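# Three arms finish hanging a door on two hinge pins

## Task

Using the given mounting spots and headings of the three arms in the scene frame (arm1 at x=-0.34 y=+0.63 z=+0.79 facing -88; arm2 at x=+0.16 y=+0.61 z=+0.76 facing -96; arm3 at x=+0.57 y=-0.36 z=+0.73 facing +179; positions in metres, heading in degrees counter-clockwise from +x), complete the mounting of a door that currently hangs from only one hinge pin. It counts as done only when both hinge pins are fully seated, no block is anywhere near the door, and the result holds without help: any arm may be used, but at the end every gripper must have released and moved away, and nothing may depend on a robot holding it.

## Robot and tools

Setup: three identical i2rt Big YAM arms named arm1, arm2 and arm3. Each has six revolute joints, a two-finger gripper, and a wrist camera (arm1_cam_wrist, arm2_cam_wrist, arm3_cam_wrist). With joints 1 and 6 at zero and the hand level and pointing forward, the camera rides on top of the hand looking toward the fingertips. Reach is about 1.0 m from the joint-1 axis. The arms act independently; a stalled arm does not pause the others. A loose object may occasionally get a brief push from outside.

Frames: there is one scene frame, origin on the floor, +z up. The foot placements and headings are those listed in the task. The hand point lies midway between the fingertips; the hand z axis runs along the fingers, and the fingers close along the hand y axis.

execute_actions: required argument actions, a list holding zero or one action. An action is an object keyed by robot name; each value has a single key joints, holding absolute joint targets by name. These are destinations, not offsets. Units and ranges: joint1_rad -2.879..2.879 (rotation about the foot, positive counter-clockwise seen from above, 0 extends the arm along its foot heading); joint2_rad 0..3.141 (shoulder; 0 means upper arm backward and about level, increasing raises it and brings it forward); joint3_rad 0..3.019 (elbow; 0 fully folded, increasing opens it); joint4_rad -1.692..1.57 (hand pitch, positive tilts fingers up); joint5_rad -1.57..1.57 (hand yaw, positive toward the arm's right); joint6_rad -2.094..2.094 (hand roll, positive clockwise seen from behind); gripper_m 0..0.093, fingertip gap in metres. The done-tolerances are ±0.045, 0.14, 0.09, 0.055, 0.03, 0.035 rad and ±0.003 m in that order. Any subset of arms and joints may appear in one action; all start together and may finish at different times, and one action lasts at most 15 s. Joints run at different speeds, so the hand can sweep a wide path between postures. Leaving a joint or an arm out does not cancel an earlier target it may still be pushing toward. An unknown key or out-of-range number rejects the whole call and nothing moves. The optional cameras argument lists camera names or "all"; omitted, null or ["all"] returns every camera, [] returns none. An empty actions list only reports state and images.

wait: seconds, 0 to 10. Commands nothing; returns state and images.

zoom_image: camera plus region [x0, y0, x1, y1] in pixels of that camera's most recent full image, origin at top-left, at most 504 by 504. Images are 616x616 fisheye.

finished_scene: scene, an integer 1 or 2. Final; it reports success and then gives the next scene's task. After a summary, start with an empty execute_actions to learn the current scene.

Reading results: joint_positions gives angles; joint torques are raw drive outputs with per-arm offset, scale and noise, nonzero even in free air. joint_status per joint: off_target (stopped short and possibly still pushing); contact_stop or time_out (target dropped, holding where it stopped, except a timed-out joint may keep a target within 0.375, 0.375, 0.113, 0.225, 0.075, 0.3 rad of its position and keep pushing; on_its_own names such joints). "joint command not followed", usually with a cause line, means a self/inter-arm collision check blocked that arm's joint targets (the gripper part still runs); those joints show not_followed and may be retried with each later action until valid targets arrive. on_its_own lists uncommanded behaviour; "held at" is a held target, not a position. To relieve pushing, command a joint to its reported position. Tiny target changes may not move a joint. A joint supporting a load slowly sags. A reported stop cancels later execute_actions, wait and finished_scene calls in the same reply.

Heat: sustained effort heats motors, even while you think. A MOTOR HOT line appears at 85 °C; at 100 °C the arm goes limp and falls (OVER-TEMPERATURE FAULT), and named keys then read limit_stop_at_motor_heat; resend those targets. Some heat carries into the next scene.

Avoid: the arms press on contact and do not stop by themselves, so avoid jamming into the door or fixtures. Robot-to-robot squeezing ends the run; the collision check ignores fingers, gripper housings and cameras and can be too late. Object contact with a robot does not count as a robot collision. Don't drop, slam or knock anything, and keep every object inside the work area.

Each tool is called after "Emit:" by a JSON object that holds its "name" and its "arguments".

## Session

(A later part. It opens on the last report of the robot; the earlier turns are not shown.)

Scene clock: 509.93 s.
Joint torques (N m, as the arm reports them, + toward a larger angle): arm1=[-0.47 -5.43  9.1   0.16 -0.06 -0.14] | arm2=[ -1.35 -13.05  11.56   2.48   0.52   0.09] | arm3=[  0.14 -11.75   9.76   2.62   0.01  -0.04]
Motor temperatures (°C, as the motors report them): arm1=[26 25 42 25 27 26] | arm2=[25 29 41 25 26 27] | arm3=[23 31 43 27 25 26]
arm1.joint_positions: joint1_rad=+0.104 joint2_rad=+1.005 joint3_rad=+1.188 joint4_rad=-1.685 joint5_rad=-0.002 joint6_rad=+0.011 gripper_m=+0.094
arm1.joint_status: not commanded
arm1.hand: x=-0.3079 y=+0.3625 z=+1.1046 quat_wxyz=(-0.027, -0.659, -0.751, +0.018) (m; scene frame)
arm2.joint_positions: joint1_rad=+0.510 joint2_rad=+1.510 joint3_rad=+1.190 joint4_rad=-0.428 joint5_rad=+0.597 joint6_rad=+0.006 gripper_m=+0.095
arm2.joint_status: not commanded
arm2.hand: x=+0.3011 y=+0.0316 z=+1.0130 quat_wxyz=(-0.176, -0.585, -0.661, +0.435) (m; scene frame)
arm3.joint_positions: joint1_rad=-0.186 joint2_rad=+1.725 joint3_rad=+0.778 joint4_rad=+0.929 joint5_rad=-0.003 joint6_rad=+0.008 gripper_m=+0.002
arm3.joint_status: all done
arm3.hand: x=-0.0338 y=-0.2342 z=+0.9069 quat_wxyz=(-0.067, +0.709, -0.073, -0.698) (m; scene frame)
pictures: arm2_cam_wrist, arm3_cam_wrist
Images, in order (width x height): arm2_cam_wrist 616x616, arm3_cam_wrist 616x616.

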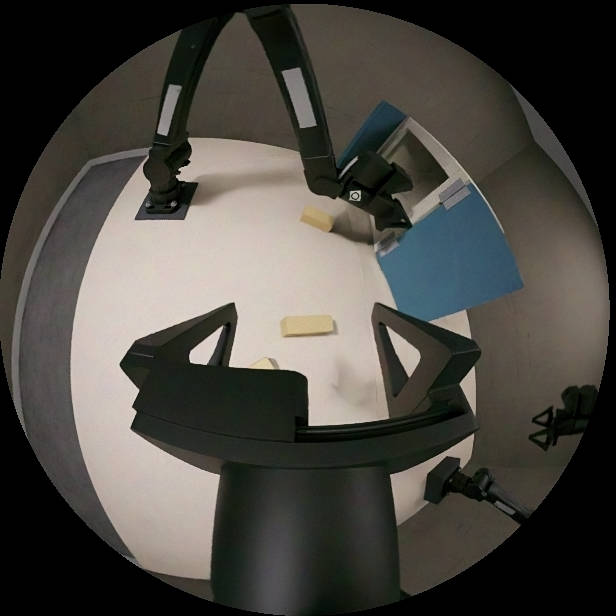

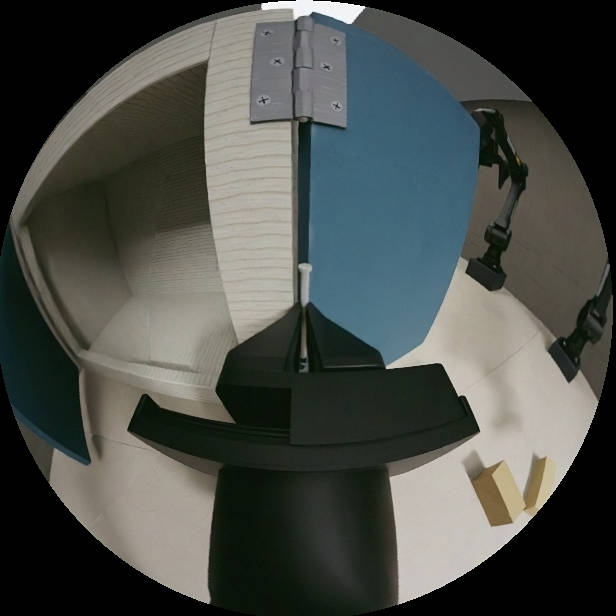

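Emit:
{"name": "execute_actions", "arguments": {"actions": [{"arm3":{"joints":{"joint2_rad":1.765,"joint4_rad":0.96}}}], "cameras": ["arm2_cam_wrist","arm3_cam_wrist"]}}

Emit:
{"name": "zoom_image", "arguments": {"camera": "arm3_cam_wrist", "region": [280, 250, 330, 380]}}

Emit:
{"name": "zoom_image", "arguments": {"camera": "arm2_cam_wrist", "region": [370, 190, 450, 270]}}

Scene clock: 522.23 s.
Joint torques (N m, as the arm reports them, + toward a larger angle): arm1=[-0.4  -5.7   9.1   0.16 -0.06 -0.17] | arm2=[ -1.11 -13.29  11.62   2.53   0.52   0.1 ] | arm3=[  0.2  -10.38   9.51   2.17   0.04  -0.05]
Motor temperatures (°C, as the motors report them): arm1=[26 25 42 25 27 26] | arm2=[25 29 41 25 26 27] | arm3=[23 32 44 27 25 26]
arm1.joint_positions: joint1_rad=+0.104 joint2_rad=+1.005 joint3_rad=+1.188 joint4_rad=-1.685 joint5_rad=-0.002 joint6_rad=+0.011 gripper_m=+0.094
arm1.joint_status: not commanded
arm1.hand: x=-0.3079 y=+0.3625 z=+1.1046 quat_wxyz=(-0.027, -0.659, -0.751, +0.018) (m; scene frame)
arm2.joint_positions: joint1_rad=+0.510 joint2_rad=+1.510 joint3_rad=+1.190 joint4_rad=-0.428 joint5_rad=+0.597 joint6_rad=+0.006 gripper_m=+0.095
arm2.joint_status: not commanded
arm2.hand: x=+0.3011 y=+0.0316 z=+1.0130 quat_wxyz=(-0.176, -0.585, -0.661, +0.435) (m; scene frame)
arm3.joint_positions: joint1_rad=-0.186 joint2_rad=+1.750 joint3_rad=+0.779 joint4_rad=+0.943 joint5_rad=-0.003 joint6_rad=+0.008 gripper_m=+0.002
arm3.joint_status: all done
arm3.hand: x=-0.0352 y=-0.2339 z=+0.8958 quat_wxyz=(-0.067, +0.713, -0.073, -0.694) (m; scene frame)
pictures: arm2_cam_wrist, arm3_cam_wrist
Images, in order (width x height): arm2_cam_wrist 616x616, arm3_cam_wrist 616x616.

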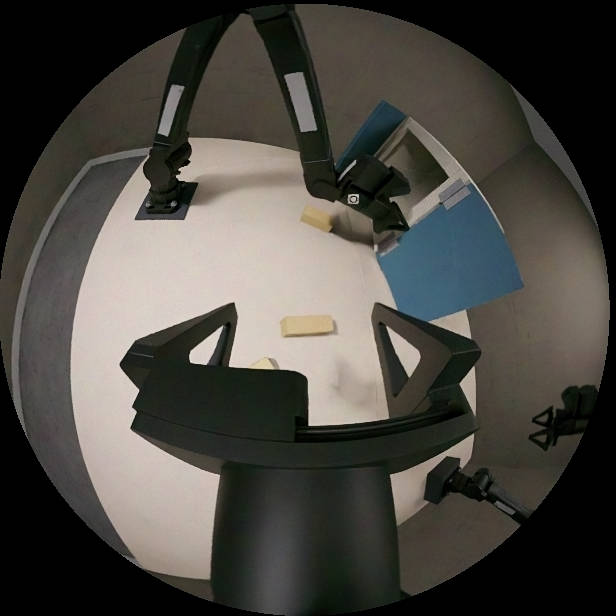

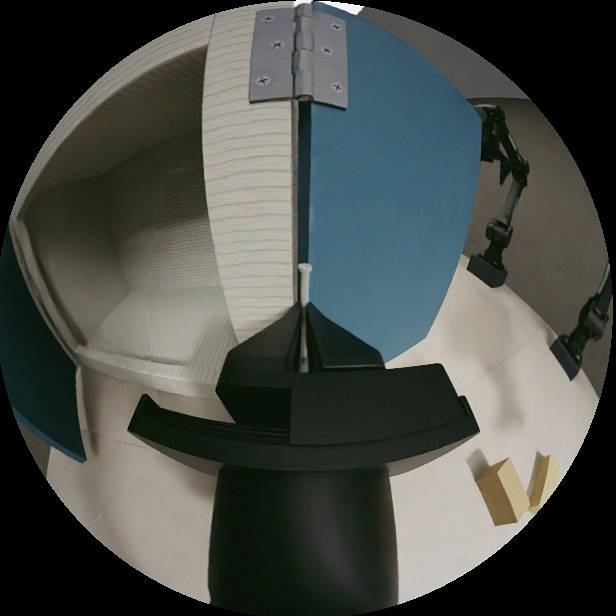

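Region (280, 250, 330, 380) of arm3_cam_wrist's 616x616 image, scaled by 3.877, with more detail than that image has; it fills the left 194 columns of this view, and the rest is white.

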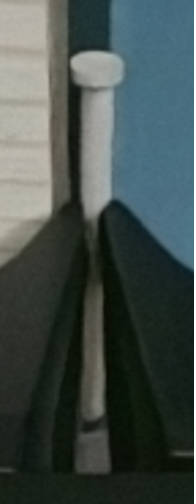

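Region (370, 190, 450, 270) of arm2_cam_wrist's 616x616 image, scaled by 6.300, with more detail than that image has.

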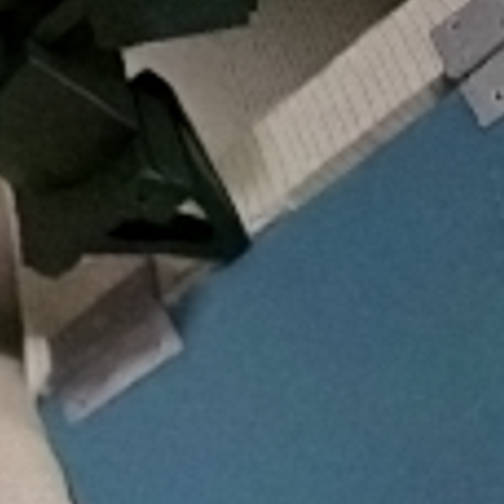

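Emit:
{"name": "execute_actions", "arguments": {"actions": [{"arm3":{"joints":{"joint2_rad":1.80,"joint4_rad":0.98}}}], "cameras": ["arm3_cam_wrist"]}}

Emit:
{"name": "zoom_image", "arguments": {"camera": "arm3_cam_wrist", "region": [280, 250, 330, 380]}}

Scene clock: 527.17 s.
Joint torques (N m, as the arm reports them, + toward a larger angle): arm1=[-0.4  -5.5   9.06  0.2  -0.06 -0.16] | arm2=[ -1.24 -13.43  11.62   2.48   0.55   0.08] | arm3=[-0.19 -8.81  9.46  2.07  0.   -0.05]
Motor temperatures (°C, as the motors report them): arm1=[26 25 42 25 27 26] | arm2=[25 29 41 25 26 27] | arm3=[23 31 44 27 25 26]
arm1.joint_positions: joint1_rad=+0.104 joint2_rad=+1.005 joint3_rad=+1.188 joint4_rad=-1.685 joint5_rad=-0.002 joint6_rad=+0.011 gripper_m=+0.094
arm1.joint_status: not commanded
arm1.hand: x=-0.3079 y=+0.3625 z=+1.1046 quat_wxyz=(-0.027, -0.659, -0.751, +0.018) (m; scene frame)
arm2.joint_positions: joint1_rad=+0.510 joint2_rad=+1.510 joint3_rad=+1.190 joint4_rad=-0.428 joint5_rad=+0.597 joint6_rad=+0.006 gripper_m=+0.095
arm2.joint_status: not commanded
arm2.hand: x=+0.3011 y=+0.0316 z=+1.0130 quat_wxyz=(-0.176, -0.585, -0.661, +0.435) (m; scene frame)
arm3.joint_positions: joint1_rad=-0.186 joint2_rad=+1.764 joint3_rad=+0.780 joint4_rad=+0.974 joint5_rad=-0.003 joint6_rad=+0.008 gripper_m=+0.002
arm3.joint_status: all done
arm3.hand: x=-0.0363 y=-0.2337 z=+0.8953 quat_wxyz=(-0.067, +0.707, -0.073, -0.700) (m; scene frame)
pictures: arm3_cam_wrist
Images, in order (width x height): arm3_cam_wrist 616x616.

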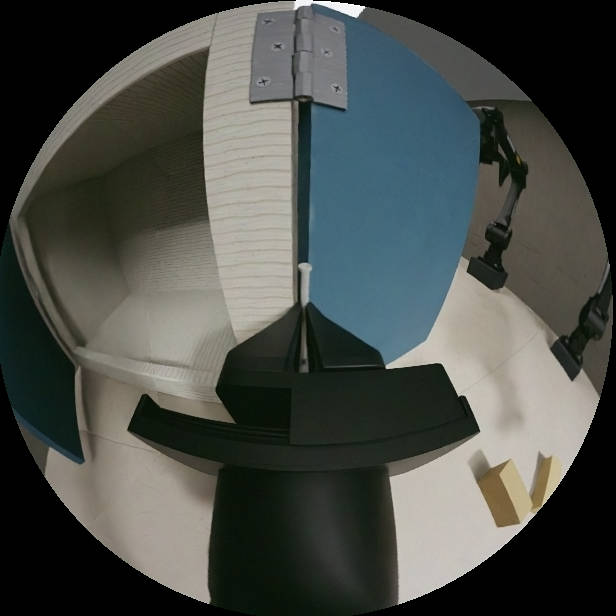

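Region (280, 250, 330, 380) of arm3_cam_wrist's 616x616 image, scaled by 3.877, with more detail than that image has; it fills the left 194 columns of this view, and the rest is white.

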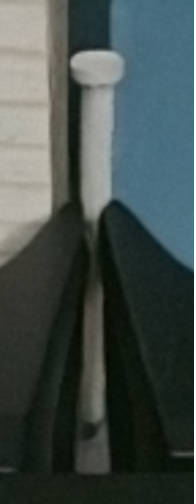

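Emit:
{"name": "execute_actions", "arguments": {"actions": [{"arm3":{"joints":{"joint2_rad":1.74,"joint3_rad":0.74}}}], "cameras": ["arm3_cam_wrist"]}}

Emit:
{"name": "zoom_image", "arguments": {"camera": "arm3_cam_wrist", "region": [280, 250, 330, 380]}}

Scene clock: 533.93 s.
Joint torques (N m, as the arm reports them, + toward a larger angle): arm1=[-0.62 -5.62  9.08  0.1  -0.05 -0.15] | arm2=[ -1.46 -13.41  11.62   2.53   0.51   0.1 ] | arm3=[  0.13 -11.41   6.04   1.87  -0.04  -0.04]
Motor temperatures (°C, as the motors report them): arm1=[26 25 42 25 27 26] | arm2=[25 29 41 25 26 27] | arm3=[23 31 44 27 25 26]
arm1.joint_positions: joint1_rad=+0.104 joint2_rad=+1.005 joint3_rad=+1.188 joint4_rad=-1.685 joint5_rad=-0.002 joint6_rad=+0.011 gripper_m=+0.094
arm1.joint_status: not commanded
arm1.hand: x=-0.3079 y=+0.3625 z=+1.1046 quat_wxyz=(-0.027, -0.659, -0.751, +0.018) (m; scene frame)
arm2.joint_positions: joint1_rad=+0.510 joint2_rad=+1.510 joint3_rad=+1.190 joint4_rad=-0.428 joint5_rad=+0.597 joint6_rad=+0.006 gripper_m=+0.095
arm2.joint_status: not commanded
arm2.hand: x=+0.3011 y=+0.0316 z=+1.0130 quat_wxyz=(-0.176, -0.585, -0.661, +0.435) (m; scene frame)
arm3.joint_positions: joint1_rad=-0.186 joint2_rad=+1.747 joint3_rad=+0.742 joint4_rad=+0.976 joint5_rad=-0.002 joint6_rad=+0.007 gripper_m=+0.002
arm3.joint_status: all done
arm3.hand: x=-0.0235 y=-0.2361 z=+0.8889 quat_wxyz=(-0.067, +0.713, -0.074, -0.694) (m; scene frame)
pictures: arm3_cam_wrist
Images, in order (width x height): arm3_cam_wrist 616x616.

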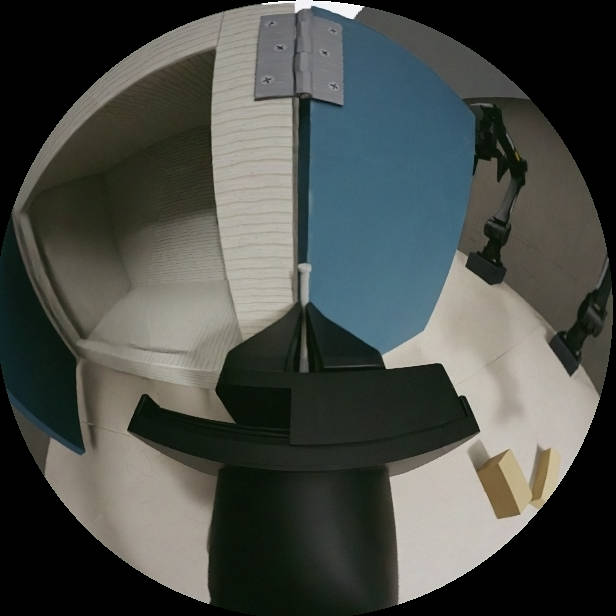

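Region (280, 250, 330, 380) of arm3_cam_wrist's 616x616 image, scaled by 3.877, with more detail than that image has; it fills the left 194 columns of this view, and the rest is white.

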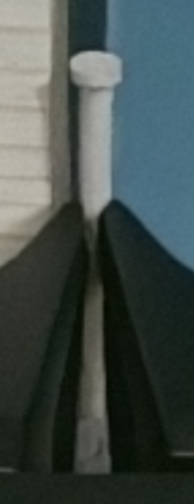

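Emit:
{"name": "execute_actions", "arguments": {"actions": [], "cameras": ["arm2_cam_wrist"]}}

Emit:
{"name": "zoom_image", "arguments": {"camera": "arm2_cam_wrist", "region": [370, 200, 430, 260]}}

Scene clock: 538.03 s.
Joint torques (N m, as the arm reports them, + toward a larger angle): arm1=[-0.33 -5.56  9.08  0.21 -0.05 -0.16] | arm2=[ -1.35 -13.01  11.65   2.55   0.55   0.07] | arm3=[  0.46 -11.71   6.05   2.02  -0.03  -0.05]
Motor temperatures (°C, as the motors report them): arm1=[26 25 42 25 27 26] | arm2=[25 30 41 25 26 27] | arm3=[23 31 44 27 25 26]
arm1.joint_positions: joint1_rad=+0.104 joint2_rad=+1.005 joint3_rad=+1.188 joint4_rad=-1.685 joint5_rad=-0.002 joint6_rad=+0.011 gripper_m=+0.094
arm1.joint_status: not commanded
arm1.hand: x=-0.3079 y=+0.3625 z=+1.1046 quat_wxyz=(-0.027, -0.659, -0.751, +0.018) (m; scene frame)
arm2.joint_positions: joint1_rad=+0.510 joint2_rad=+1.510 joint3_rad=+1.190 joint4_rad=-0.428 joint5_rad=+0.597 joint6_rad=+0.006 gripper_m=+0.095
arm2.joint_status: not commanded
arm2.hand: x=+0.3011 y=+0.0316 z=+1.0130 quat_wxyz=(-0.176, -0.585, -0.661, +0.435) (m; scene frame)
arm3.joint_positions: joint1_rad=-0.186 joint2_rad=+1.747 joint3_rad=+0.742 joint4_rad=+0.976 joint5_rad=-0.002 joint6_rad=+0.007 gripper_m=+0.002
arm3.joint_status: all done
arm3.hand: x=-0.0235 y=-0.2361 z=+0.8889 quat_wxyz=(-0.067, +0.713, -0.074, -0.694) (m; scene frame)
pictures: arm2_cam_wrist
Images, in order (width x height): arm2_cam_wrist 616x616.

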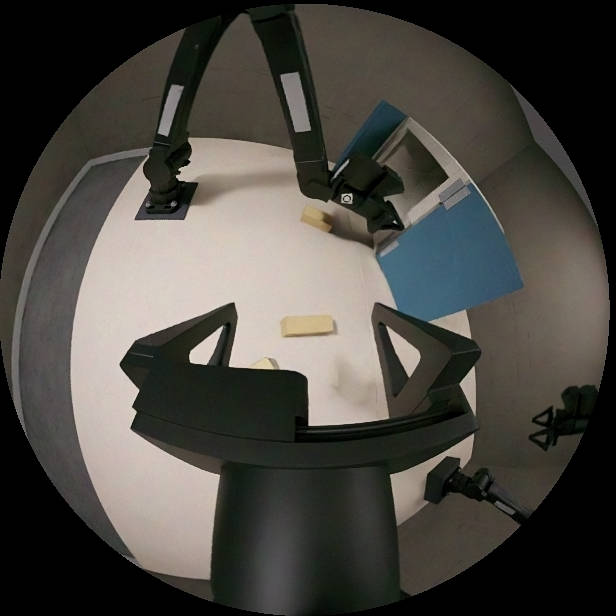

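Region (370, 200, 430, 260) of arm2_cam_wrist's 616x616 image, scaled by 8.400, with more detail than that image has.

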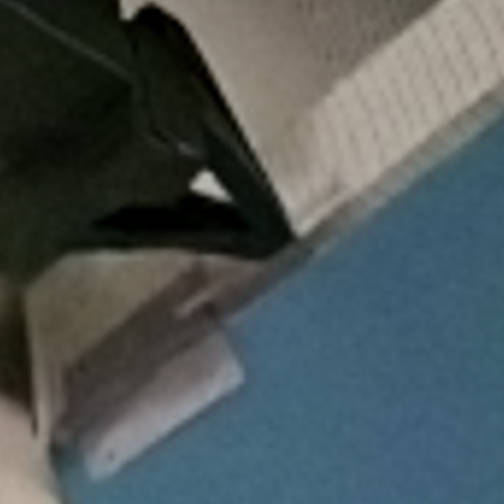

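Emit:
{"name": "execute_actions", "arguments": {"actions": [{"arm3":{"joints":{"joint3_rad":0.80}}}], "cameras": ["arm3_cam_wrist"]}}

Emit:
{"name": "zoom_image", "arguments": {"camera": "arm3_cam_wrist", "region": [280, 250, 330, 380]}}

Scene clock: 545.57 s.
Joint torques (N m, as the arm reports them, + toward a larger angle): arm1=[-0.38 -5.6   9.1   0.16 -0.06 -0.15] | arm2=[ -1.42 -12.92  11.61   2.48   0.53   0.07] | arm3=[  0.54 -11.9    9.67   1.82  -0.03   0.01]
Motor temperatures (°C, as the motors report them): arm1=[26 25 42 25 27 26] | arm2=[25 30 41 25 26 27] | arm3=[23 32 43 27 25 26]
arm1.joint_positions: joint1_rad=+0.104 joint2_rad=+1.005 joint3_rad=+1.188 joint4_rad=-1.685 joint5_rad=-0.002 joint6_rad=+0.011 gripper_m=+0.094
arm1.joint_status: not commanded
arm1.hand: x=-0.3079 y=+0.3625 z=+1.1046 quat_wxyz=(-0.027, -0.659, -0.751, +0.018) (m; scene frame)
arm2.joint_positions: joint1_rad=+0.510 joint2_rad=+1.510 joint3_rad=+1.190 joint4_rad=-0.428 joint5_rad=+0.597 joint6_rad=+0.006 gripper_m=+0.095
arm2.joint_status: not commanded
arm2.hand: x=+0.3011 y=+0.0316 z=+1.0130 quat_wxyz=(-0.176, -0.585, -0.661, +0.435) (m; scene frame)
arm3.joint_positions: joint1_rad=-0.186 joint2_rad=+1.747 joint3_rad=+0.761 joint4_rad=+0.976 joint5_rad=-0.002 joint6_rad=+0.007 gripper_m=+0.002
arm3.joint_status: all done
arm3.hand: x=-0.0297 y=-0.2348 z=+0.8977 quat_wxyz=(-0.068, +0.707, -0.073, -0.701) (m; scene frame)
pictures: arm3_cam_wrist
Images, in order (width x height): arm3_cam_wrist 616x616.

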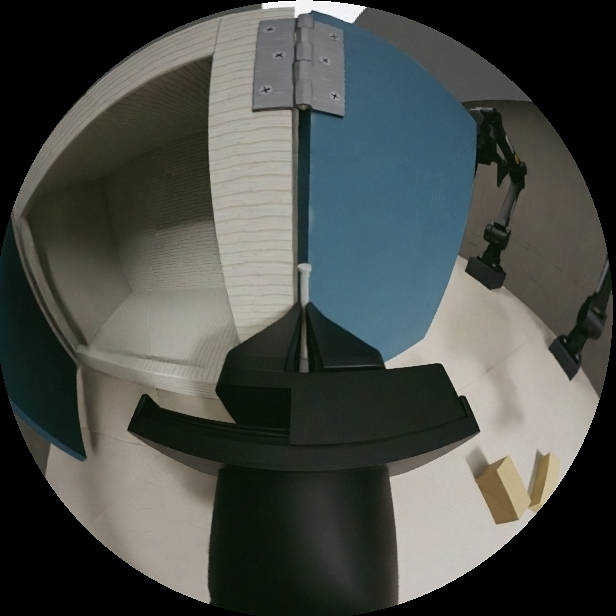

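Region (280, 250, 330, 380) of arm3_cam_wrist's 616x616 image, scaled by 3.877, with more detail than that image has; it fills the left 194 columns of this view, and the rest is white.

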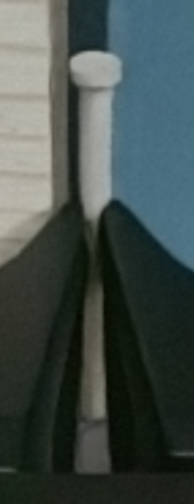

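Tip covers the hole. Lower.

Emit:
{"name": "execute_actions", "arguments": {"actions": [{"arm3":{"joints":{"joint2_rad":1.80}}}], "cameras": ["arm3_cam_wrist","arm2_cam_wrist"]}}

Emit:
{"name": "zoom_image", "arguments": {"camera": "arm2_cam_wrist", "region": [370, 190, 440, 260]}}

Scene clock: 549.70 s.
Joint torques (N m, as the arm reports them, + toward a larger angle): arm1=[-0.36 -5.56  9.09  0.17 -0.05 -0.16] | arm2=[ -1.34 -12.61  11.54   2.54   0.53   0.07] | arm3=[ 0.15 -8.87  8.68  1.86  0.   -0.03]
Motor temperatures (°C, as the motors report them): arm1=[26 25 42 25 27 26] | arm2=[25 30 41 25 26 27] | arm3=[23 32 43 27 25 26]
arm1.joint_positions: joint1_rad=+0.104 joint2_rad=+1.005 joint3_rad=+1.188 joint4_rad=-1.685 joint5_rad=-0.002 joint6_rad=+0.011 gripper_m=+0.094
arm1.joint_status: not commanded
arm1.hand: x=-0.3079 y=+0.3625 z=+1.1046 quat_wxyz=(-0.027, -0.659, -0.751, +0.018) (m; scene frame)
arm2.joint_positions: joint1_rad=+0.510 joint2_rad=+1.510 joint3_rad=+1.190 joint4_rad=-0.428 joint5_rad=+0.597 joint6_rad=+0.006 gripper_m=+0.095
arm2.joint_status: not commanded
arm2.hand: x=+0.3011 y=+0.0316 z=+1.0130 quat_wxyz=(-0.176, -0.585, -0.661, +0.435) (m; scene frame)
arm3.joint_positions: joint1_rad=-0.186 joint2_rad=+1.764 joint3_rad=+0.775 joint4_rad=+0.980 joint5_rad=-0.003 joint6_rad=+0.007 gripper_m=+0.002
arm3.joint_status: all done
arm3.hand: x=-0.0346 y=-0.2339 z=+0.8942 quat_wxyz=(-0.068, +0.707, -0.073, -0.700) (m; scene frame)
pictures: arm2_cam_wrist, arm3_cam_wrist
Images, in order (width x height): arm2_cam_wrist 616x616, arm3_cam_wrist 616x616.

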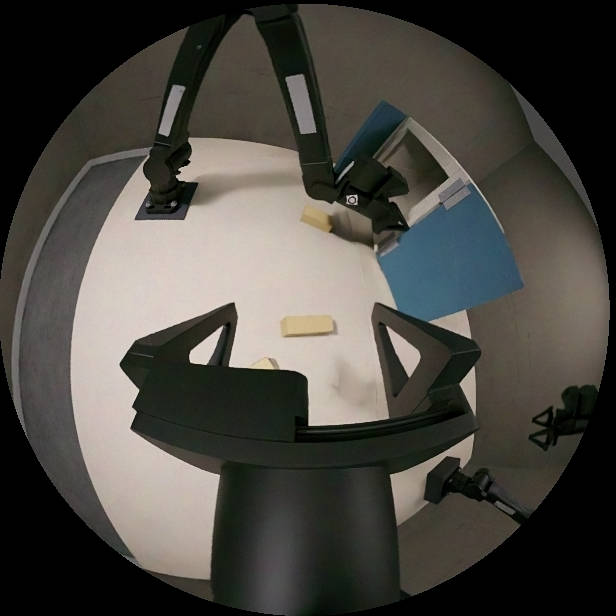

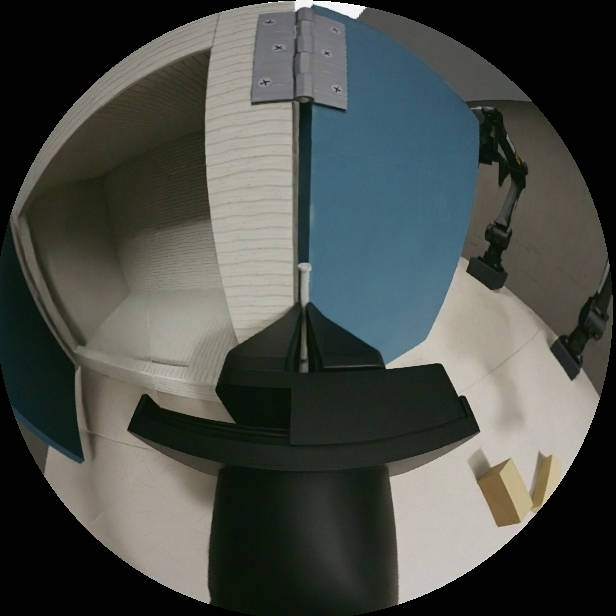

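Region (370, 190, 440, 260) of arm2_cam_wrist's 616x616 image, scaled by 7.200, with more detail than that image has.

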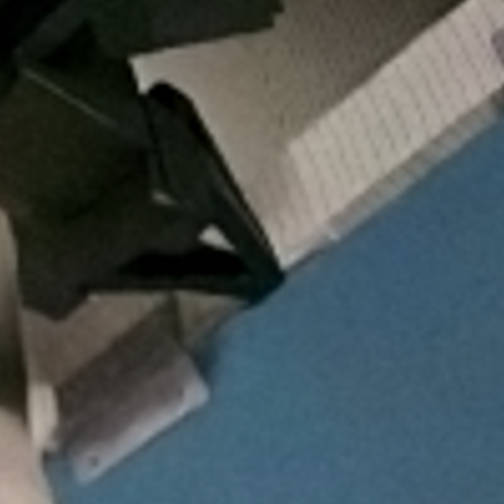

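Emit:
{"name": "execute_actions", "arguments": {"actions": [{"arm3":{"joints":{"joint2_rad":1.735}}}], "cameras": []}}

Emit:
{"name": "execute_actions", "arguments": {"actions": [{"arm3":{"joints":{"joint3_rad":0.755}}}], "cameras": []}}

Emit:
{"name": "execute_actions", "arguments": {"actions": [{"arm3":{"joints":{"joint2_rad":1.79}}}], "cameras": ["arm3_cam_wrist"]}}

Emit:
{"name": "zoom_image", "arguments": {"camera": "arm3_cam_wrist", "region": [280, 250, 330, 380]}}

Scene clock: 557.37 s.
Joint torques (N m, as the arm reports them, + toward a larger angle): arm1=[-0.64 -5.54  9.09  0.2  -0.06 -0.16] | arm2=[ -1.12 -13.26  11.68   2.59   0.5    0.08] | arm3=[  0.19 -13.34   8.5    1.79  -0.01  -0.04]
Motor temperatures (°C, as the motors report them): arm1=[26 25 42 25 27 26] | arm2=[25 30 42 25 26 27] | arm3=[23 31 43 27 25 26]
arm1.joint_positions: joint1_rad=+0.104 joint2_rad=+1.005 joint3_rad=+1.188 joint4_rad=-1.685 joint5_rad=-0.002 joint6_rad=+0.011 gripper_m=+0.094
arm1.joint_status: not commanded
arm1.hand: x=-0.3079 y=+0.3625 z=+1.1046 quat_wxyz=(-0.027, -0.659, -0.751, +0.018) (m; scene frame)
arm2.joint_positions: joint1_rad=+0.510 joint2_rad=+1.510 joint3_rad=+1.190 joint4_rad=-0.428 joint5_rad=+0.597 joint6_rad=+0.006 gripper_m=+0.095
arm2.joint_status: not commanded
arm2.hand: x=+0.3011 y=+0.0316 z=+1.0130 quat_wxyz=(-0.176, -0.585, -0.661, +0.435) (m; scene frame)
arm3.joint_positions: joint1_rad=-0.186 joint2_rad=+1.760 joint3_rad=+0.775 joint4_rad=+0.980 joint5_rad=-0.003 joint6_rad=+0.007 gripper_m=+0.002
arm3.joint_status: all done
arm3.hand: x=-0.0344 y=-0.2339 z=+0.8967 quat_wxyz=(-0.068, +0.705, -0.072, -0.702) (m; scene frame)
pictures: none
No camera images: the call's "cameras" was empty. Leave "cameras" out to get every camera's image.

Scene clock: 558.00 s.
Joint torques (N m, as the arm reports them, + toward a larger angle): arm1=[-0.65 -5.41  9.04  0.17 -0.07 -0.16] | arm2=[ -1.56 -12.59  11.51   2.45   0.54   0.08] | arm3=[  0.09 -12.74   5.67   1.81   0.    -0.04]
Motor temperatures (°C, as the motors report them): arm1=[26 25 42 25 27 26] | arm2=[25 30 42 25 26 27] | arm3=[23 31 43 27 25 26]
arm1.joint_positions: joint1_rad=+0.104 joint2_rad=+1.005 joint3_rad=+1.188 joint4_rad=-1.685 joint5_rad=-0.002 joint6_rad=+0.011 gripper_m=+0.094
arm1.joint_status: not commanded
arm1.hand: x=-0.3079 y=+0.3625 z=+1.1046 quat_wxyz=(-0.027, -0.659, -0.751, +0.018) (m; scene frame)
arm2.joint_positions: joint1_rad=+0.510 joint2_rad=+1.510 joint3_rad=+1.190 joint4_rad=-0.428 joint5_rad=+0.597 joint6_rad=+0.006 gripper_m=+0.095
arm2.joint_status: not commanded
arm2.hand: x=+0.3011 y=+0.0316 z=+1.0130 quat_wxyz=(-0.176, -0.585, -0.661, +0.435) (m; scene frame)
arm3.joint_positions: joint1_rad=-0.186 joint2_rad=+1.753 joint3_rad=+0.762 joint4_rad=+0.980 joint5_rad=-0.003 joint6_rad=+0.007 gripper_m=+0.002
arm3.joint_status: all done
arm3.hand: x=-0.0302 y=-0.2348 z=+0.8953 quat_wxyz=(-0.068, +0.707, -0.073, -0.700) (m; scene frame)
pictures: none
No camera images: the call's "cameras" was empty. Leave "cameras" out to get every camera's image.

Scene clock: 558.57 s.
Joint torques (N m, as the arm reports them, + toward a larger angle): arm1=[-0.43 -5.48  9.06  0.18 -0.06 -0.15] | arm2=[ -1.52 -13.33  11.67   2.47   0.55   0.09] | arm3=[-0.01 -8.62  5.71  1.7  -0.02 -0.03]
Motor temperatures (°C, as the motors report them): arm1=[26 25 42 25 27 26] | arm2=[25 30 42 25 26 27] | arm3=[23 31 43 27 25 26]
arm1.joint_positions: joint1_rad=+0.104 joint2_rad=+1.005 joint3_rad=+1.188 joint4_rad=-1.685 joint5_rad=-0.002 joint6_rad=+0.011 gripper_m=+0.094
arm1.joint_status: not commanded
arm1.hand: x=-0.3079 y=+0.3625 z=+1.1046 quat_wxyz=(-0.027, -0.659, -0.751, +0.018) (m; scene frame)
arm2.joint_positions: joint1_rad=+0.510 joint2_rad=+1.510 joint3_rad=+1.190 joint4_rad=-0.428 joint5_rad=+0.597 joint6_rad=+0.006 gripper_m=+0.095
arm2.joint_status: not commanded
arm2.hand: x=+0.3011 y=+0.0316 z=+1.0130 quat_wxyz=(-0.176, -0.585, -0.661, +0.435) (m; scene frame)
arm3.joint_positions: joint1_rad=-0.186 joint2_rad=+1.754 joint3_rad=+0.762 joint4_rad=+0.980 joint5_rad=-0.003 joint6_rad=+0.007 gripper_m=+0.002
arm3.joint_status: all done
arm3.hand: x=-0.0302 y=-0.2348 z=+0.8944 quat_wxyz=(-0.068, +0.708, -0.073, -0.699) (m; scene frame)
pictures: arm3_cam_wrist
Images, in order (width x height): arm3_cam_wrist 616x616.

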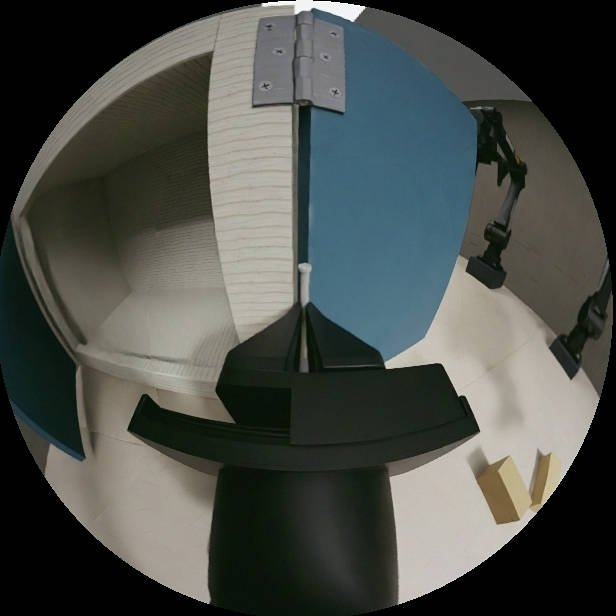

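Region (280, 250, 330, 380) of arm3_cam_wrist's 616x616 image, scaled by 3.877, with more detail than that image has; it fills the left 194 columns of this view, and the rest is white.

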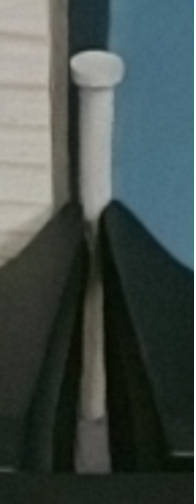

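Emit:
{"name": "execute_actions", "arguments": {"actions": [{"arm3":{"joints":{"joint2_rad":1.70}}}], "cameras": ["arm3_cam_wrist"]}}

Emit:
{"name": "zoom_image", "arguments": {"camera": "arm3_cam_wrist", "region": [290, 335, 320, 378]}}

Scene clock: 566.77 s.
Joint torques (N m, as the arm reports them, + toward a larger angle): arm1=[-0.35 -5.51  9.05  0.19 -0.06 -0.16] | arm2=[ -1.22 -12.77  11.61   2.46   0.53   0.09] | arm3=[  0.23 -12.75   6.42   1.7   -0.02  -0.05]
Motor temperatures (°C, as the motors report them): arm1=[26 25 42 25 27 26] | arm2=[25 30 42 25 26 27] | arm3=[23 31 42 27 25 26]
arm1.joint_positions: joint1_rad=+0.104 joint2_rad=+1.005 joint3_rad=+1.188 joint4_rad=-1.685 joint5_rad=-0.002 joint6_rad=+0.011 gripper_m=+0.094
arm1.joint_status: not commanded
arm1.hand: x=-0.3079 y=+0.3625 z=+1.1046 quat_wxyz=(-0.027, -0.659, -0.751, +0.018) (m; scene frame)
arm2.joint_positions: joint1_rad=+0.510 joint2_rad=+1.510 joint3_rad=+1.190 joint4_rad=-0.428 joint5_rad=+0.597 joint6_rad=+0.006 gripper_m=+0.095
arm2.joint_status: not commanded
arm2.hand: x=+0.3011 y=+0.0316 z=+1.0130 quat_wxyz=(-0.176, -0.585, -0.661, +0.435) (m; scene frame)
arm3.joint_positions: joint1_rad=-0.186 joint2_rad=+1.718 joint3_rad=+0.756 joint4_rad=+0.980 joint5_rad=-0.003 joint6_rad=+0.007 gripper_m=+0.002
arm3.joint_status: all done
arm3.hand: x=-0.0268 y=-0.2355 z=+0.9133 quat_wxyz=(-0.069, +0.697, -0.072, -0.710) (m; scene frame)
pictures: arm3_cam_wrist
Images, in order (width x height): arm3_cam_wrist 616x616.

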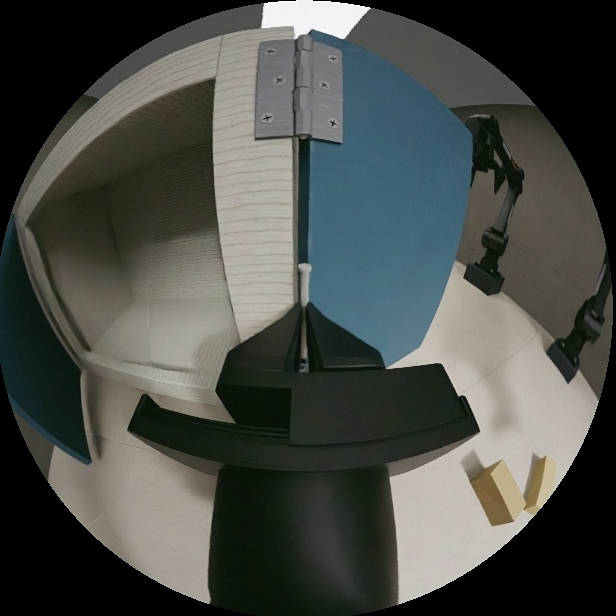

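Region (290, 335, 320, 378) of arm3_cam_wrist's 616x616 image, scaled by 11.721, with more detail than that image has; it fills the left 352 columns of this view, and the rest is white.

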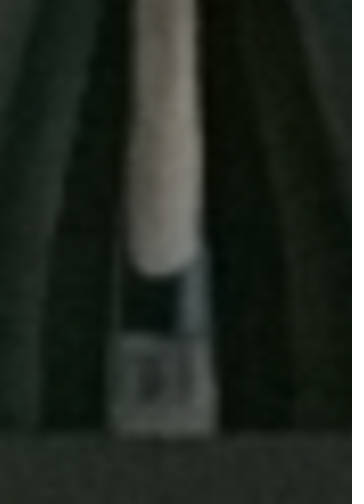

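Emit:
{"name": "execute_actions", "arguments": {"actions": [{"arm3":{"joints":{"joint3_rad":0.80}}}], "cameras": []}}

Scene clock: 578.27 s.
Joint torques (N m, as the arm reports them, + toward a larger angle): arm1=[-0.46 -5.53  9.08  0.18 -0.06 -0.17] | arm2=[ -0.94 -13.18  11.66   2.47   0.52   0.06] | arm3=[  0.65 -12.34  10.23   1.82  -0.02  -0.02]
Motor temperatures (°C, as the motors report them): arm1=[26 25 42 25 27 26] | arm2=[25 30 42 25 26 27] | arm3=[23 32 42 27 25 26]
arm1.joint_positions: joint1_rad=+0.104 joint2_rad=+1.005 joint3_rad=+1.188 joint4_rad=-1.685 joint5_rad=-0.002 joint6_rad=+0.011 gripper_m=+0.094
arm1.joint_status: not commanded
arm1.hand: x=-0.3079 y=+0.3625 z=+1.1046 quat_wxyz=(-0.027, -0.659, -0.751, +0.018) (m; scene frame)
arm2.joint_positions: joint1_rad=+0.510 joint2_rad=+1.510 joint3_rad=+1.190 joint4_rad=-0.428 joint5_rad=+0.597 joint6_rad=+0.006 gripper_m=+0.095
arm2.joint_status: not commanded
arm2.hand: x=+0.3011 y=+0.0316 z=+1.0130 quat_wxyz=(-0.176, -0.585, -0.661, +0.435) (m; scene frame)
arm3.joint_positions: joint1_rad=-0.186 joint2_rad=+1.718 joint3_rad=+0.756 joint4_rad=+0.980 joint5_rad=-0.003 joint6_rad=+0.007 gripper_m=+0.002
arm3.joint_status: all done
arm3.hand: x=-0.0268 y=-0.2355 z=+0.9133 quat_wxyz=(-0.069, +0.697, -0.072, -0.710) (m; scene frame)
pictures: none
No camera images: the call's "cameras" was empty. Leave "cameras" out to get every camera's image.

Emit:
{"name": "execute_actions", "arguments": {"actions": [{"arm3":{"joints":{"joint2_rad":1.80,"joint3_rad":0.79}}}], "cameras": ["arm3_cam_wrist"]}}

Scene clock: 582.47 s.
Joint torques (N m, as the arm reports them, + toward a larger angle): arm1=[-0.31 -5.73  9.08  0.2  -0.07 -0.15] | arm2=[ -1.45 -12.99  11.57   2.38   0.52   0.1 ] | arm3=[ 0.08 -8.48  7.95  1.38 -0.02 -0.02]
Motor temperatures (°C, as the motors report them): arm1=[26 25 42 25 27 26] | arm2=[25 30 42 25 26 27] | arm3=[23 32 43 27 25 26]
arm1.joint_positions: joint1_rad=+0.104 joint2_rad=+1.005 joint3_rad=+1.188 joint4_rad=-1.685 joint5_rad=-0.002 joint6_rad=+0.011 gripper_m=+0.094
arm1.joint_status: not commanded
arm1.hand: x=-0.3079 y=+0.3625 z=+1.1046 quat_wxyz=(-0.027, -0.659, -0.751, +0.018) (m; scene frame)
arm2.joint_positions: joint1_rad=+0.510 joint2_rad=+1.510 joint3_rad=+1.190 joint4_rad=-0.428 joint5_rad=+0.597 joint6_rad=+0.006 gripper_m=+0.095
arm2.joint_status: not commanded
arm2.hand: x=+0.3011 y=+0.0316 z=+1.0130 quat_wxyz=(-0.176, -0.585, -0.661, +0.435) (m; scene frame)
arm3.joint_positions: joint1_rad=-0.186 joint2_rad=+1.766 joint3_rad=+0.770 joint4_rad=+0.991 joint5_rad=-0.003 joint6_rad=+0.007 gripper_m=+0.002
arm3.joint_status: all done
arm3.hand: x=-0.0333 y=-0.2341 z=+0.8940 quat_wxyz=(-0.068, +0.705, -0.072, -0.702) (m; scene frame)
pictures: arm3_cam_wrist
Images, in order (width x height): arm3_cam_wrist 616x616.

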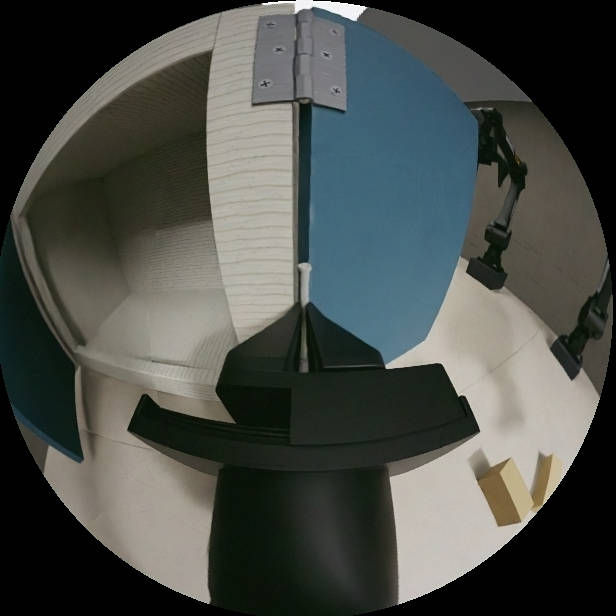

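Emit:
{"name": "execute_actions", "arguments": {"actions": [{"arm3":{"joints":{"joint5_rad":-0.04}}}], "cameras": ["arm3_cam_wrist"]}}

Emit:
{"name": "zoom_image", "arguments": {"camera": "arm3_cam_wrist", "region": [285, 255, 325, 378]}}

Scene clock: 587.43 s.
Joint torques (N m, as the arm reports them, + toward a larger angle): arm1=[-0.48 -5.51  9.08  0.18 -0.06 -0.15] | arm2=[ -1.34 -12.59  11.55   2.39   0.51   0.03] | arm3=[  0.52 -10.29   7.92   1.41  -0.7    0.04]
Motor temperatures (°C, as the motors report them): arm1=[26 25 42 25 27 26] | arm2=[25 30 42 25 26 27] | arm3=[23 32 43 27 25 26]
arm1.joint_positions: joint1_rad=+0.104 joint2_rad=+1.005 joint3_rad=+1.188 joint4_rad=-1.685 joint5_rad=-0.002 joint6_rad=+0.011 gripper_m=+0.094
arm1.joint_status: not commanded
arm1.hand: x=-0.3079 y=+0.3625 z=+1.1046 quat_wxyz=(-0.027, -0.659, -0.751, +0.018) (m; scene frame)
arm2.joint_positions: joint1_rad=+0.510 joint2_rad=+1.510 joint3_rad=+1.190 joint4_rad=-0.428 joint5_rad=+0.597 joint6_rad=+0.006 gripper_m=+0.095
arm2.joint_status: not commanded
arm2.hand: x=+0.3011 y=+0.0316 z=+1.0130 quat_wxyz=(-0.176, -0.585, -0.661, +0.435) (m; scene frame)
arm3.joint_positions: joint1_rad=-0.187 joint2_rad=+1.777 joint3_rad=+0.770 joint4_rad=+0.991 joint5_rad=-0.026 joint6_rad=+0.001 gripper_m=+0.002
arm3.joint_status: all done
arm3.hand: x=-0.0343 y=-0.2373 z=+0.8872 quat_wxyz=(-0.062, +0.710, -0.063, -0.699) (m; scene frame)
pictures: arm3_cam_wrist
Images, in order (width x height): arm3_cam_wrist 616x616.

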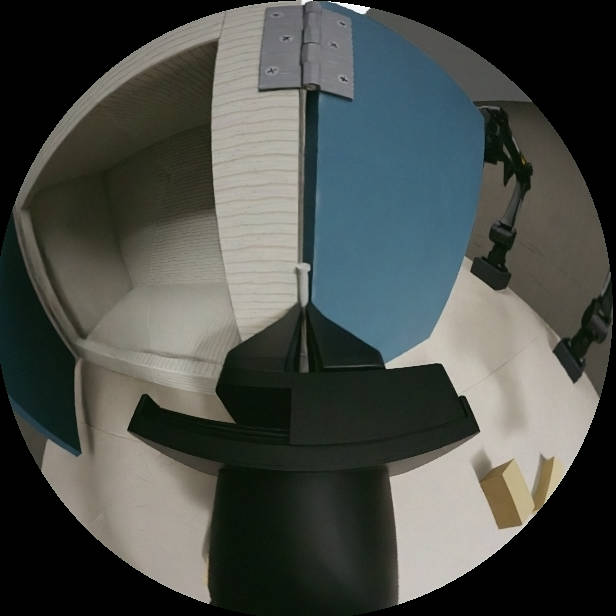

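Region (285, 255, 325, 378) of arm3_cam_wrist's 616x616 image, scaled by 4.098, with more detail than that image has; it fills the left 164 columns of this view, and the rest is white.

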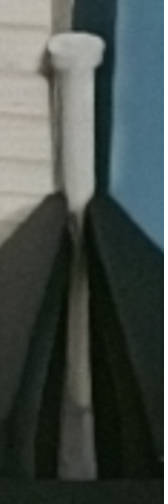

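Emit:
{"name": "execute_actions", "arguments": {"actions": [{"arm3":{"joints":{"joint2_rad":1.84,"joint3_rad":0.78,"joint4_rad":1.03}}}], "cameras": ["arm3_cam_wrist","arm2_cam_wrist"]}}

Emit:
{"name": "zoom_image", "arguments": {"camera": "arm2_cam_wrist", "region": [370, 190, 440, 260]}}

Scene clock: 593.50 s.
Joint torques (N m, as the arm reports them, + toward a larger angle): arm1=[-0.6  -5.33  9.07  0.14 -0.06 -0.16] | arm2=[ -1.4  -13.36  11.61   2.47   0.52   0.07] | arm3=[ 0.14 -8.06  7.03  1.72 -0.66  0.01]
Motor temperatures (°C, as the motors report them): arm1=[26 25 42 25 27 26] | arm2=[25 30 42 25 26 27] | arm3=[23 32 43 27 25 26]
arm1.joint_positions: joint1_rad=+0.104 joint2_rad=+1.005 joint3_rad=+1.188 joint4_rad=-1.685 joint5_rad=-0.002 joint6_rad=+0.011 gripper_m=+0.094
arm1.joint_status: not commanded
arm1.hand: x=-0.3079 y=+0.3625 z=+1.1046 quat_wxyz=(-0.027, -0.659, -0.751, +0.018) (m; scene frame)
arm2.joint_positions: joint1_rad=+0.510 joint2_rad=+1.510 joint3_rad=+1.190 joint4_rad=-0.428 joint5_rad=+0.597 joint6_rad=+0.006 gripper_m=+0.095
arm2.joint_status: not commanded
arm2.hand: x=+0.3011 y=+0.0316 z=+1.0130 quat_wxyz=(-0.176, -0.585, -0.661, +0.435) (m; scene frame)
arm3.joint_positions: joint1_rad=-0.187 joint2_rad=+1.795 joint3_rad=+0.770 joint4_rad=+1.032 joint5_rad=-0.027 joint6_rad=+0.001 gripper_m=+0.002
arm3.joint_status: all done
arm3.hand: x=-0.0347 y=-0.2371 z=+0.8867 quat_wxyz=(-0.063, +0.702, -0.062, -0.707) (m; scene frame)
pictures: arm2_cam_wrist, arm3_cam_wrist
Images, in order (width x height): arm2_cam_wrist 616x616, arm3_cam_wrist 616x616.

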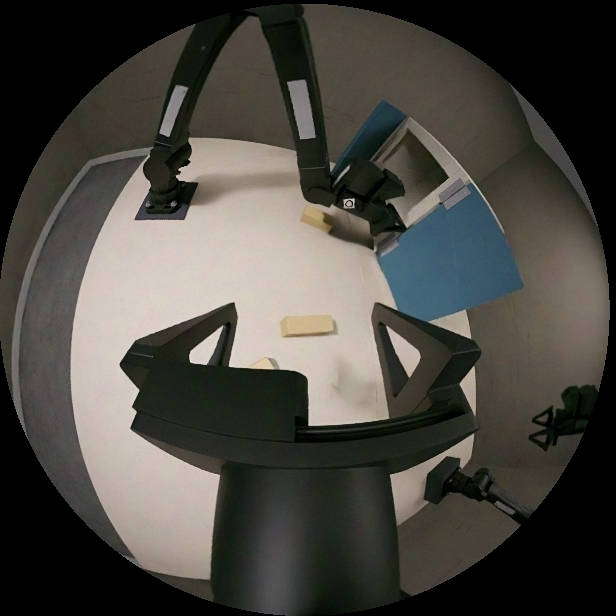

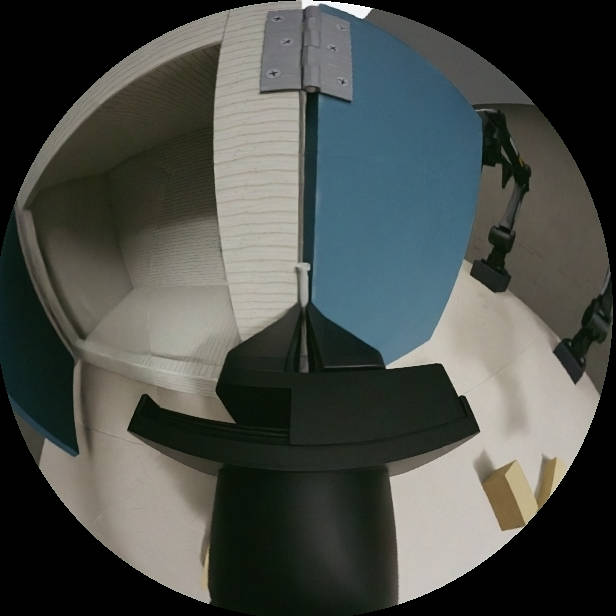

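Region (370, 190, 440, 260) of arm2_cam_wrist's 616x616 image, scaled by 7.200, with more detail than that image has.

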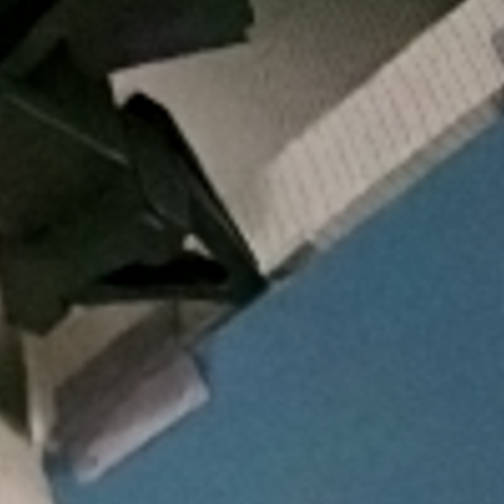

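Emit:
{"name": "execute_actions", "arguments": {"actions": [{"arm1":{"joints":{"joint1_rad":0.32,"joint2_rad":1.385,"joint3_rad":0.92,"joint4_rad":0.165}},"arm3":{"joints":{"joint2_rad":1.81,"joint4_rad":1.01}}}], "cameras": ["arm1_cam_wrist"]}}

Scene clock: 637.90 s.
Joint torques (N m, as the arm reports them, + toward a larger angle): arm1=[ -0.42 -12.77  10.24   2.28  -0.13  -0.15] | arm2=[ -1.1  -13.19  11.52   2.44   0.55   0.09] | arm3=[  0.35 -10.61   6.96   0.94  -0.68   0.01]
Motor temperatures (°C, as the motors report them): arm1=[26 25 42 25 27 26] | arm2=[25 30 42 25 26 27] | arm3=[23 31 42 27 26 26]
arm1.joint_positions: joint1_rad=+0.323 joint2_rad=+1.396 joint3_rad=+0.896 joint4_rad=+0.143 joint5_rad=+0.000 joint6_rad=+0.011 gripper_m=+0.094
arm1.joint_status: all done
arm1.hand: x=-0.1378 y=+0.0779 z=+1.0387 quat_wxyz=(-0.471, -0.473, -0.673, +0.318) (m; scene frame)
arm2.joint_positions: joint1_rad=+0.510 joint2_rad=+1.510 joint3_rad=+1.190 joint4_rad=-0.428 joint5_rad=+0.597 joint6_rad=+0.006 gripper_m=+0.095
arm2.joint_status: not commanded
arm2.hand: x=+0.3011 y=+0.0316 z=+1.0130 quat_wxyz=(-0.176, -0.585, -0.661, +0.435) (m; scene frame)
arm3.joint_positions: joint1_rad=-0.187 joint2_rad=+1.795 joint3_rad=+0.770 joint4_rad=+1.032 joint5_rad=-0.027 joint6_rad=+0.001 gripper_m=+0.002
arm3.joint_status: all done
arm3.hand: x=-0.0347 y=-0.2371 z=+0.8867 quat_wxyz=(-0.063, +0.702, -0.062, -0.707) (m; scene frame)
pictures: arm1_cam_wrist
Images, in order (width x height): arm1_cam_wrist 616x616.

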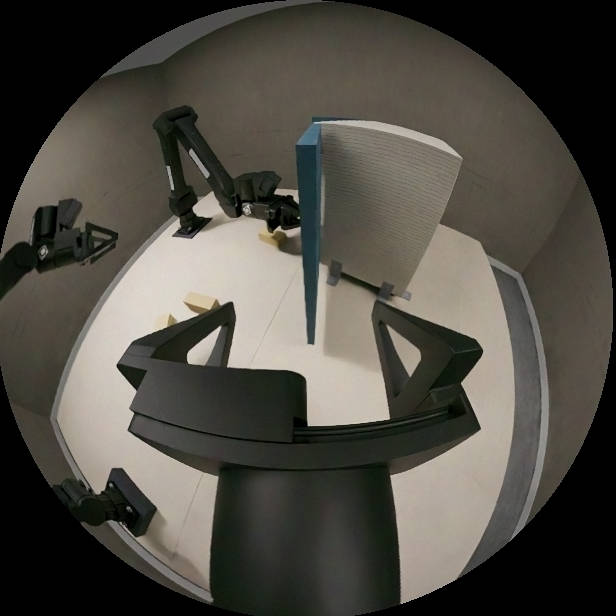

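Emit:
{"name": "execute_actions", "arguments": {"actions": []}}

Scene clock: 653.83 s.
Joint torques (N m, as the arm reports them, + toward a larger angle): arm1=[ -0.35 -12.84  10.29   2.28  -0.12  -0.15] | arm2=[ -1.21 -13.04  11.67   2.34   0.52   0.07] | arm3=[  0.24 -10.6    6.97   1.02  -0.7    0.04]
Motor temperatures (°C, as the motors report them): arm1=[26 25 44 25 27 26] | arm2=[25 31 43 25 26 27] | arm3=[23 32 42 26 26 26]
arm1.joint_positions: joint1_rad=+0.323 joint2_rad=+1.396 joint3_rad=+0.896 joint4_rad=+0.143 joint5_rad=+0.000 joint6_rad=+0.011 gripper_m=+0.094
arm1.joint_status: all done
arm1.hand: x=-0.1378 y=+0.0779 z=+1.0387 quat_wxyz=(-0.471, -0.473, -0.673, +0.318) (m; scene frame)
arm2.joint_positions: joint1_rad=+0.510 joint2_rad=+1.510 joint3_rad=+1.190 joint4_rad=-0.428 joint5_rad=+0.597 joint6_rad=+0.006 gripper_m=+0.095
arm2.joint_status: not commanded
arm2.hand: x=+0.3011 y=+0.0316 z=+1.0130 quat_wxyz=(-0.176, -0.585, -0.661, +0.435) (m; scene frame)
arm3.joint_positions: joint1_rad=-0.187 joint2_rad=+1.795 joint3_rad=+0.770 joint4_rad=+1.032 joint5_rad=-0.027 joint6_rad=+0.001 gripper_m=+0.002
arm3.joint_status: all done
arm3.hand: x=-0.0347 y=-0.2371 z=+0.8867 quat_wxyz=(-0.063, +0.702, -0.062, -0.707) (m; scene frame)
pictures: arm1_cam_wrist, arm2_cam_wrist, arm3_cam_wrist
Images, in order (width x height): arm1_cam_wrist 616x616, arm2_cam_wrist 616x616, arm3_cam_wrist 616x616.

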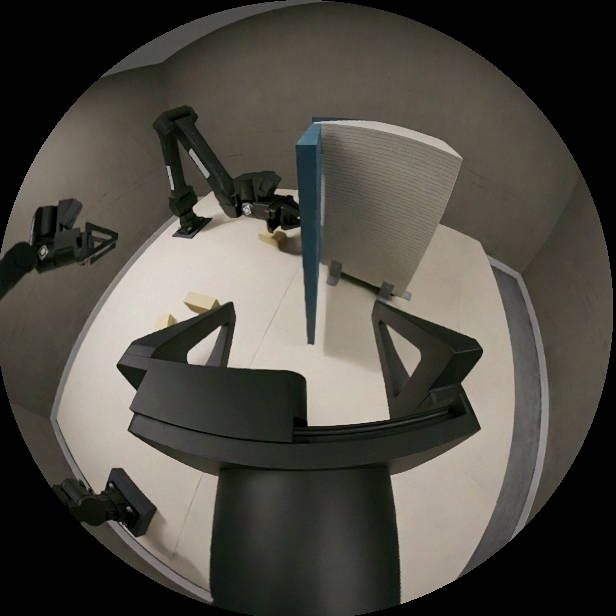

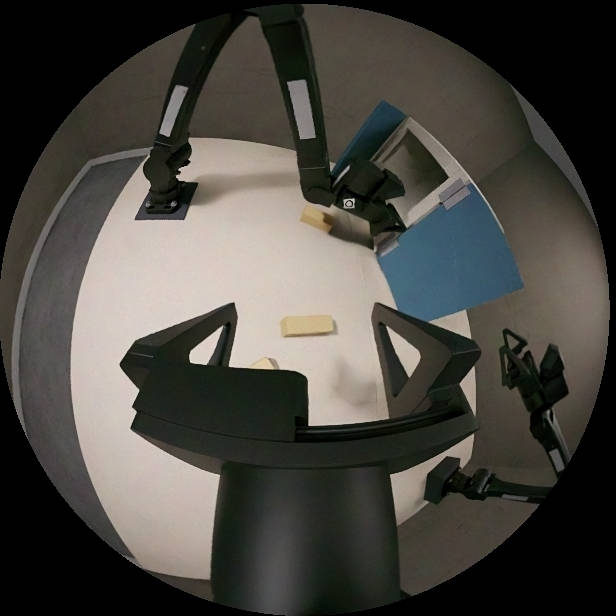

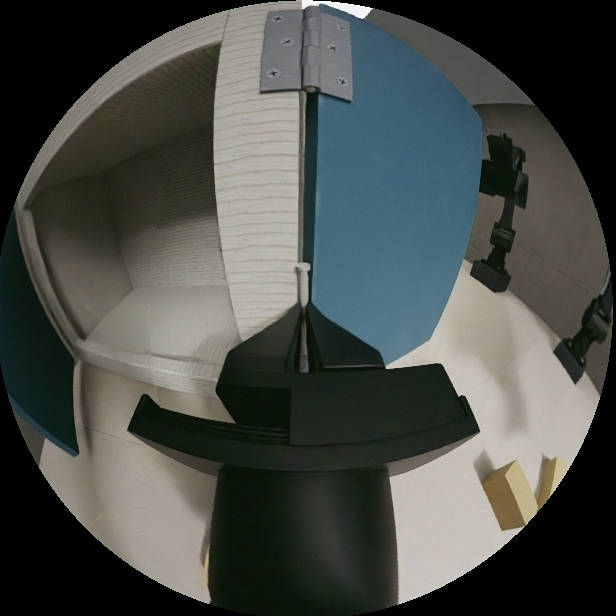

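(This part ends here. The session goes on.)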